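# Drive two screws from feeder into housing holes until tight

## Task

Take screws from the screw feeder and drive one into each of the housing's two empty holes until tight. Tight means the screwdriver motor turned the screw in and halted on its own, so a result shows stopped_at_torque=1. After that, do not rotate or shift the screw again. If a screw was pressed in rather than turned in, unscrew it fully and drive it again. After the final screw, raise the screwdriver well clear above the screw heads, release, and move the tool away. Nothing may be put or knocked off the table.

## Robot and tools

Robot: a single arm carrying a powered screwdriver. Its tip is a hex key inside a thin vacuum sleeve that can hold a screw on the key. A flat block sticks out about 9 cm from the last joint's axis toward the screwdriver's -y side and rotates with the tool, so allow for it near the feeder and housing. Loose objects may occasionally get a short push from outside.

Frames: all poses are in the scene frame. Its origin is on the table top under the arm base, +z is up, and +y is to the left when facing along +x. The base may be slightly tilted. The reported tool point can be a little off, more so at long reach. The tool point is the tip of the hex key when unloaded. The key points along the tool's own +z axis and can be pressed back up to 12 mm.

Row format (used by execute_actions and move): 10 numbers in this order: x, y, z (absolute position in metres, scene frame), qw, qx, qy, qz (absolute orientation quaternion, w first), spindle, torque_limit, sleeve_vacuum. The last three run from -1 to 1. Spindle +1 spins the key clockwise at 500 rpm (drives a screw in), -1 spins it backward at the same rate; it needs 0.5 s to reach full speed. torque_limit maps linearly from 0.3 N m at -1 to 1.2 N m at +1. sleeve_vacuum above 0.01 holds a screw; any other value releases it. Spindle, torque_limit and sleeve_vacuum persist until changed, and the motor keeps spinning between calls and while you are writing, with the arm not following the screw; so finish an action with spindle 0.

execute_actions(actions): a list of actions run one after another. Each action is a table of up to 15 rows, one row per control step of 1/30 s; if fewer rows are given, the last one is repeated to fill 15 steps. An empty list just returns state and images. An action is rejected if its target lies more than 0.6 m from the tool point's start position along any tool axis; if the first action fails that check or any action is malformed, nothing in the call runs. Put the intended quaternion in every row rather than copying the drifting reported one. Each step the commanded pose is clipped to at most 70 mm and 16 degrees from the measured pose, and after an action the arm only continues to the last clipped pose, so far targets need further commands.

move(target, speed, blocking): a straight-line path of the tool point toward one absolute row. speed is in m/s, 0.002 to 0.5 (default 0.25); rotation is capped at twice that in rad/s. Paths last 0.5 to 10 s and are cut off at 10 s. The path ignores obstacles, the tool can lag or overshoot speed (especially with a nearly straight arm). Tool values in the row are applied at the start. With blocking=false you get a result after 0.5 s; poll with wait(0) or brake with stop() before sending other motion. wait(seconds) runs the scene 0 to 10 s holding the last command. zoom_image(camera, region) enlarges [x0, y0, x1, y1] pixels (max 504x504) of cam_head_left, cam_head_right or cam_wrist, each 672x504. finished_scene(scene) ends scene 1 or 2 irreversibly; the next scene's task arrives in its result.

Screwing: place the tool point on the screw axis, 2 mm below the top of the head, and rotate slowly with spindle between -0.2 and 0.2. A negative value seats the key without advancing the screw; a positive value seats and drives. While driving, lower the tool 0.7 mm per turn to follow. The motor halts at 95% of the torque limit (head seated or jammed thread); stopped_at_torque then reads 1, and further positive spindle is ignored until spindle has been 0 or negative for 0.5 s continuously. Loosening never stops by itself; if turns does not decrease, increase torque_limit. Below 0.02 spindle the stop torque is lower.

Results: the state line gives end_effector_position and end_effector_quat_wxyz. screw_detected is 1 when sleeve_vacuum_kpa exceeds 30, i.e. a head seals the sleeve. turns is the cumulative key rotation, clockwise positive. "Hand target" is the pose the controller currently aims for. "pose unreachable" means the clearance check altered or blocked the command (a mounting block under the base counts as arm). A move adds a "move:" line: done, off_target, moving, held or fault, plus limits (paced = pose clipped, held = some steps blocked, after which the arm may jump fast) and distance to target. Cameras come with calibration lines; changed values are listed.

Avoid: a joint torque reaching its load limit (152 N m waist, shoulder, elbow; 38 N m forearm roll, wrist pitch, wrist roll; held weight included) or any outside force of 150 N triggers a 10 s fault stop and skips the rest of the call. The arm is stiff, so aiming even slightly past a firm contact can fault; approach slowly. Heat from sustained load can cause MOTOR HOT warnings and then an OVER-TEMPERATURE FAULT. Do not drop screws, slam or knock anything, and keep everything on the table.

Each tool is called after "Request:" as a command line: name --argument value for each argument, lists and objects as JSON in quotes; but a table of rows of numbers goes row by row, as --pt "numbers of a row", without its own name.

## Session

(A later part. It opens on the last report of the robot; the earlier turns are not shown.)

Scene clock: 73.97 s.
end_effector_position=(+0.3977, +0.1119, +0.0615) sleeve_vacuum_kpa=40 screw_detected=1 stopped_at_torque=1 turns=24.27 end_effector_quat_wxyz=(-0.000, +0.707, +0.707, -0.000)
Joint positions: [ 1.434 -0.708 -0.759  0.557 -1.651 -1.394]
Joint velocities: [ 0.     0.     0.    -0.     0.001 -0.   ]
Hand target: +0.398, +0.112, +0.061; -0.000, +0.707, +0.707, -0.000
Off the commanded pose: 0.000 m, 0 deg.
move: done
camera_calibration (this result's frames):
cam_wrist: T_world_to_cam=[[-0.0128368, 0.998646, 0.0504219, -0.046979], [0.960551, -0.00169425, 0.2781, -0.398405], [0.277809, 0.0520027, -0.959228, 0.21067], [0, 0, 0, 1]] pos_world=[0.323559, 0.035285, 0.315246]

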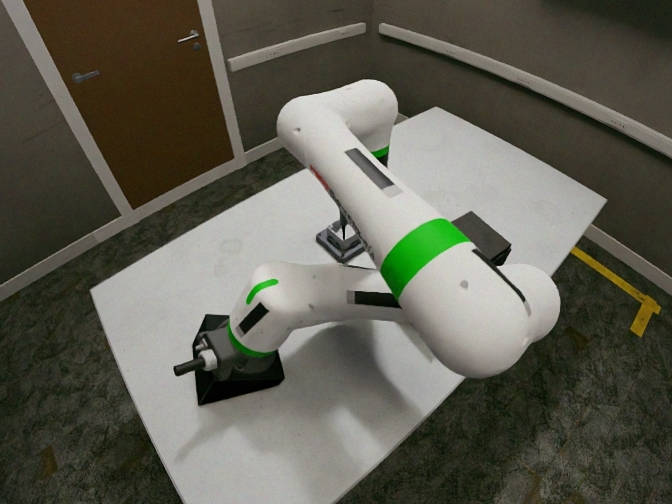

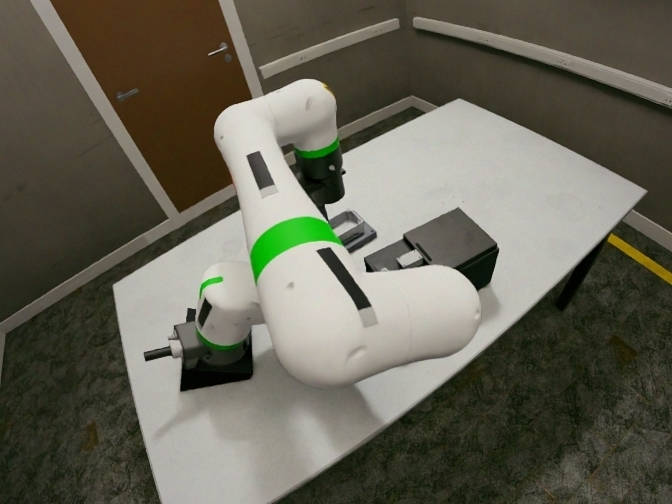

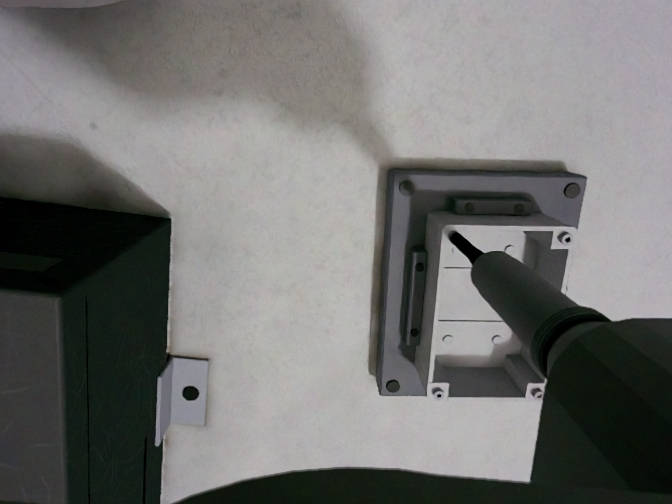

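Request:
move --target '[0.3977,0.1119,0.08,0,0.7071,0.7071,0,0,0,0]' --speed 0.04

Request:
move --target '[0.47,0.08,0.19,0,0.7071,0.7071,0,0,0,0]' --speed 0.15

Request:
finished_scene --scene 1

Scene clock: 74.77 s.
end_effector_position=(+0.3978, +0.1119, +0.0800) sleeve_vacuum_kpa=0 screw_detected=0 stopped_at_torque=1 turns=24.27 end_effector_quat_wxyz=(+0.000, +0.707, +0.707, +0.000)
Joint positions: [ 1.495 -0.714 -0.724  0.552 -1.718 -1.424]
Joint velocities: [ 0.    -0.    -0.001 -0.    -0.    -0.   ]
Hand target: +0.398, +0.112, +0.080; +0.000, +0.707, +0.707, +0.000
Off the commanded pose: 0.000 m, 0 deg.
move: done
camera_calibration (this result's frames):
cam_wrist: T_world_to_cam=[[-0.0128262, 0.998651, 0.0503074, -0.0479306], [0.960454, -0.00169048, 0.278432, -0.403657], [0.278142, 0.0518892, -0.959137, 0.228292], [0, 0, 0, 1]] pos_world=[0.323581, 0.0353377, 0.333766]

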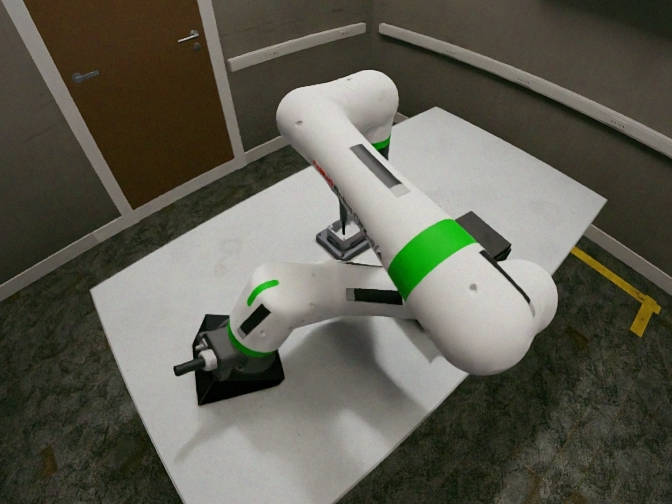

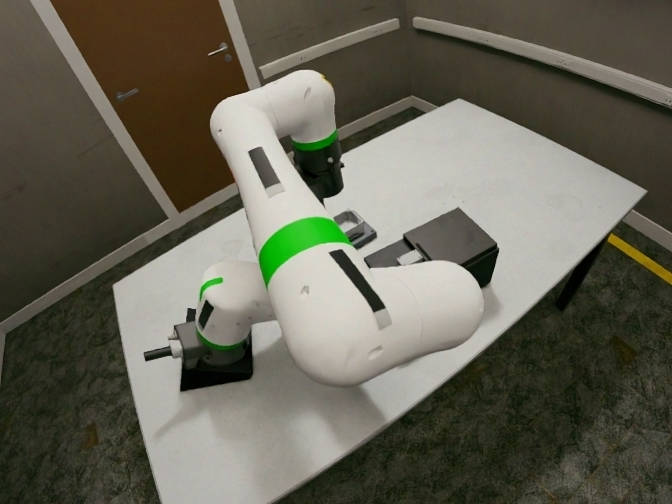

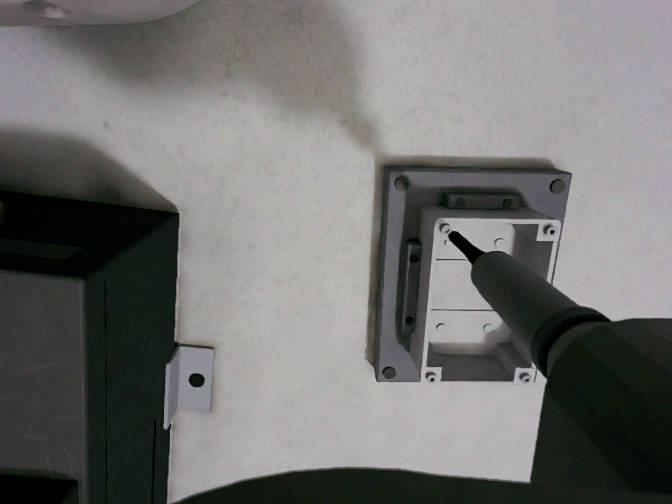

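Scene clock: 76.00 s.
end_effector_position=(+0.4701, +0.0805, +0.1901) sleeve_vacuum_kpa=0 screw_detected=0 stopped_at_torque=1 turns=24.27 end_effector_quat_wxyz=(-0.000, +0.707, +0.707, -0.000)
Joint positions: [ 1.44  -0.61  -0.368  0.59  -1.9   -1.237]
Joint velocities: [-0.    -0.     0.    -0.001 -0.002  0.   ]
Hand target: +0.470, +0.081, +0.190; -0.000, +0.707, +0.707, -0.000
Off the commanded pose: 0.001 m, 0 deg.
move: done
camera_calibration (this result's frames):
cam_wrist: T_world_to_cam=[[-0.0129207, 0.998646, 0.0503835, -0.0211592], [0.960547, -0.00160353, 0.278112, -0.503843], [0.277817, 0.0519891, -0.959226, 0.315543], [0, 0, 0, 1]] pos_world=[0.396028, 0.00391789, 0.443868]

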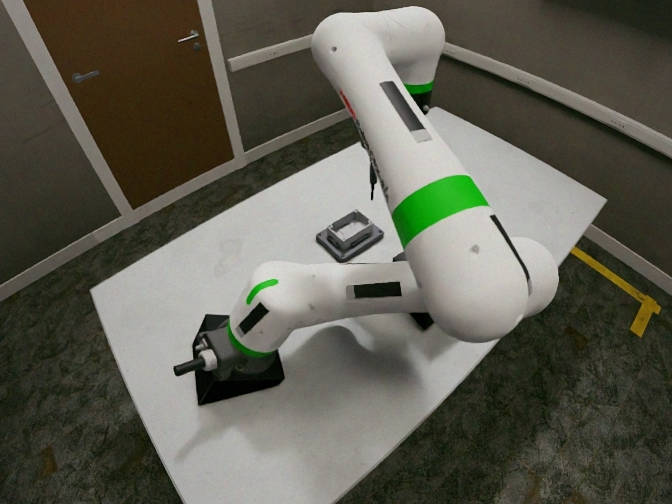

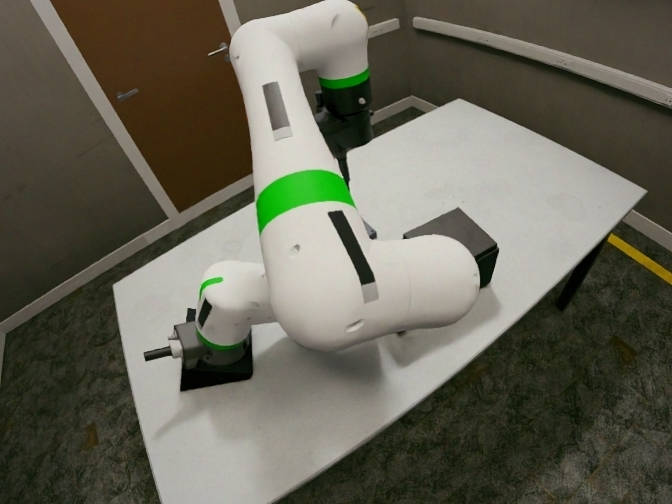

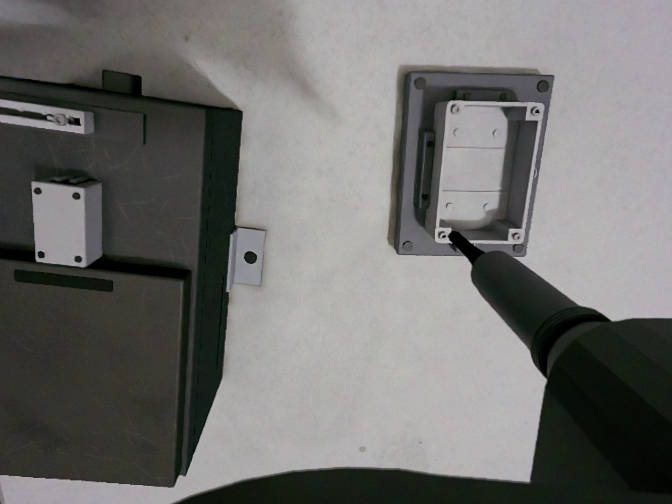

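The scene is finished: the task was done.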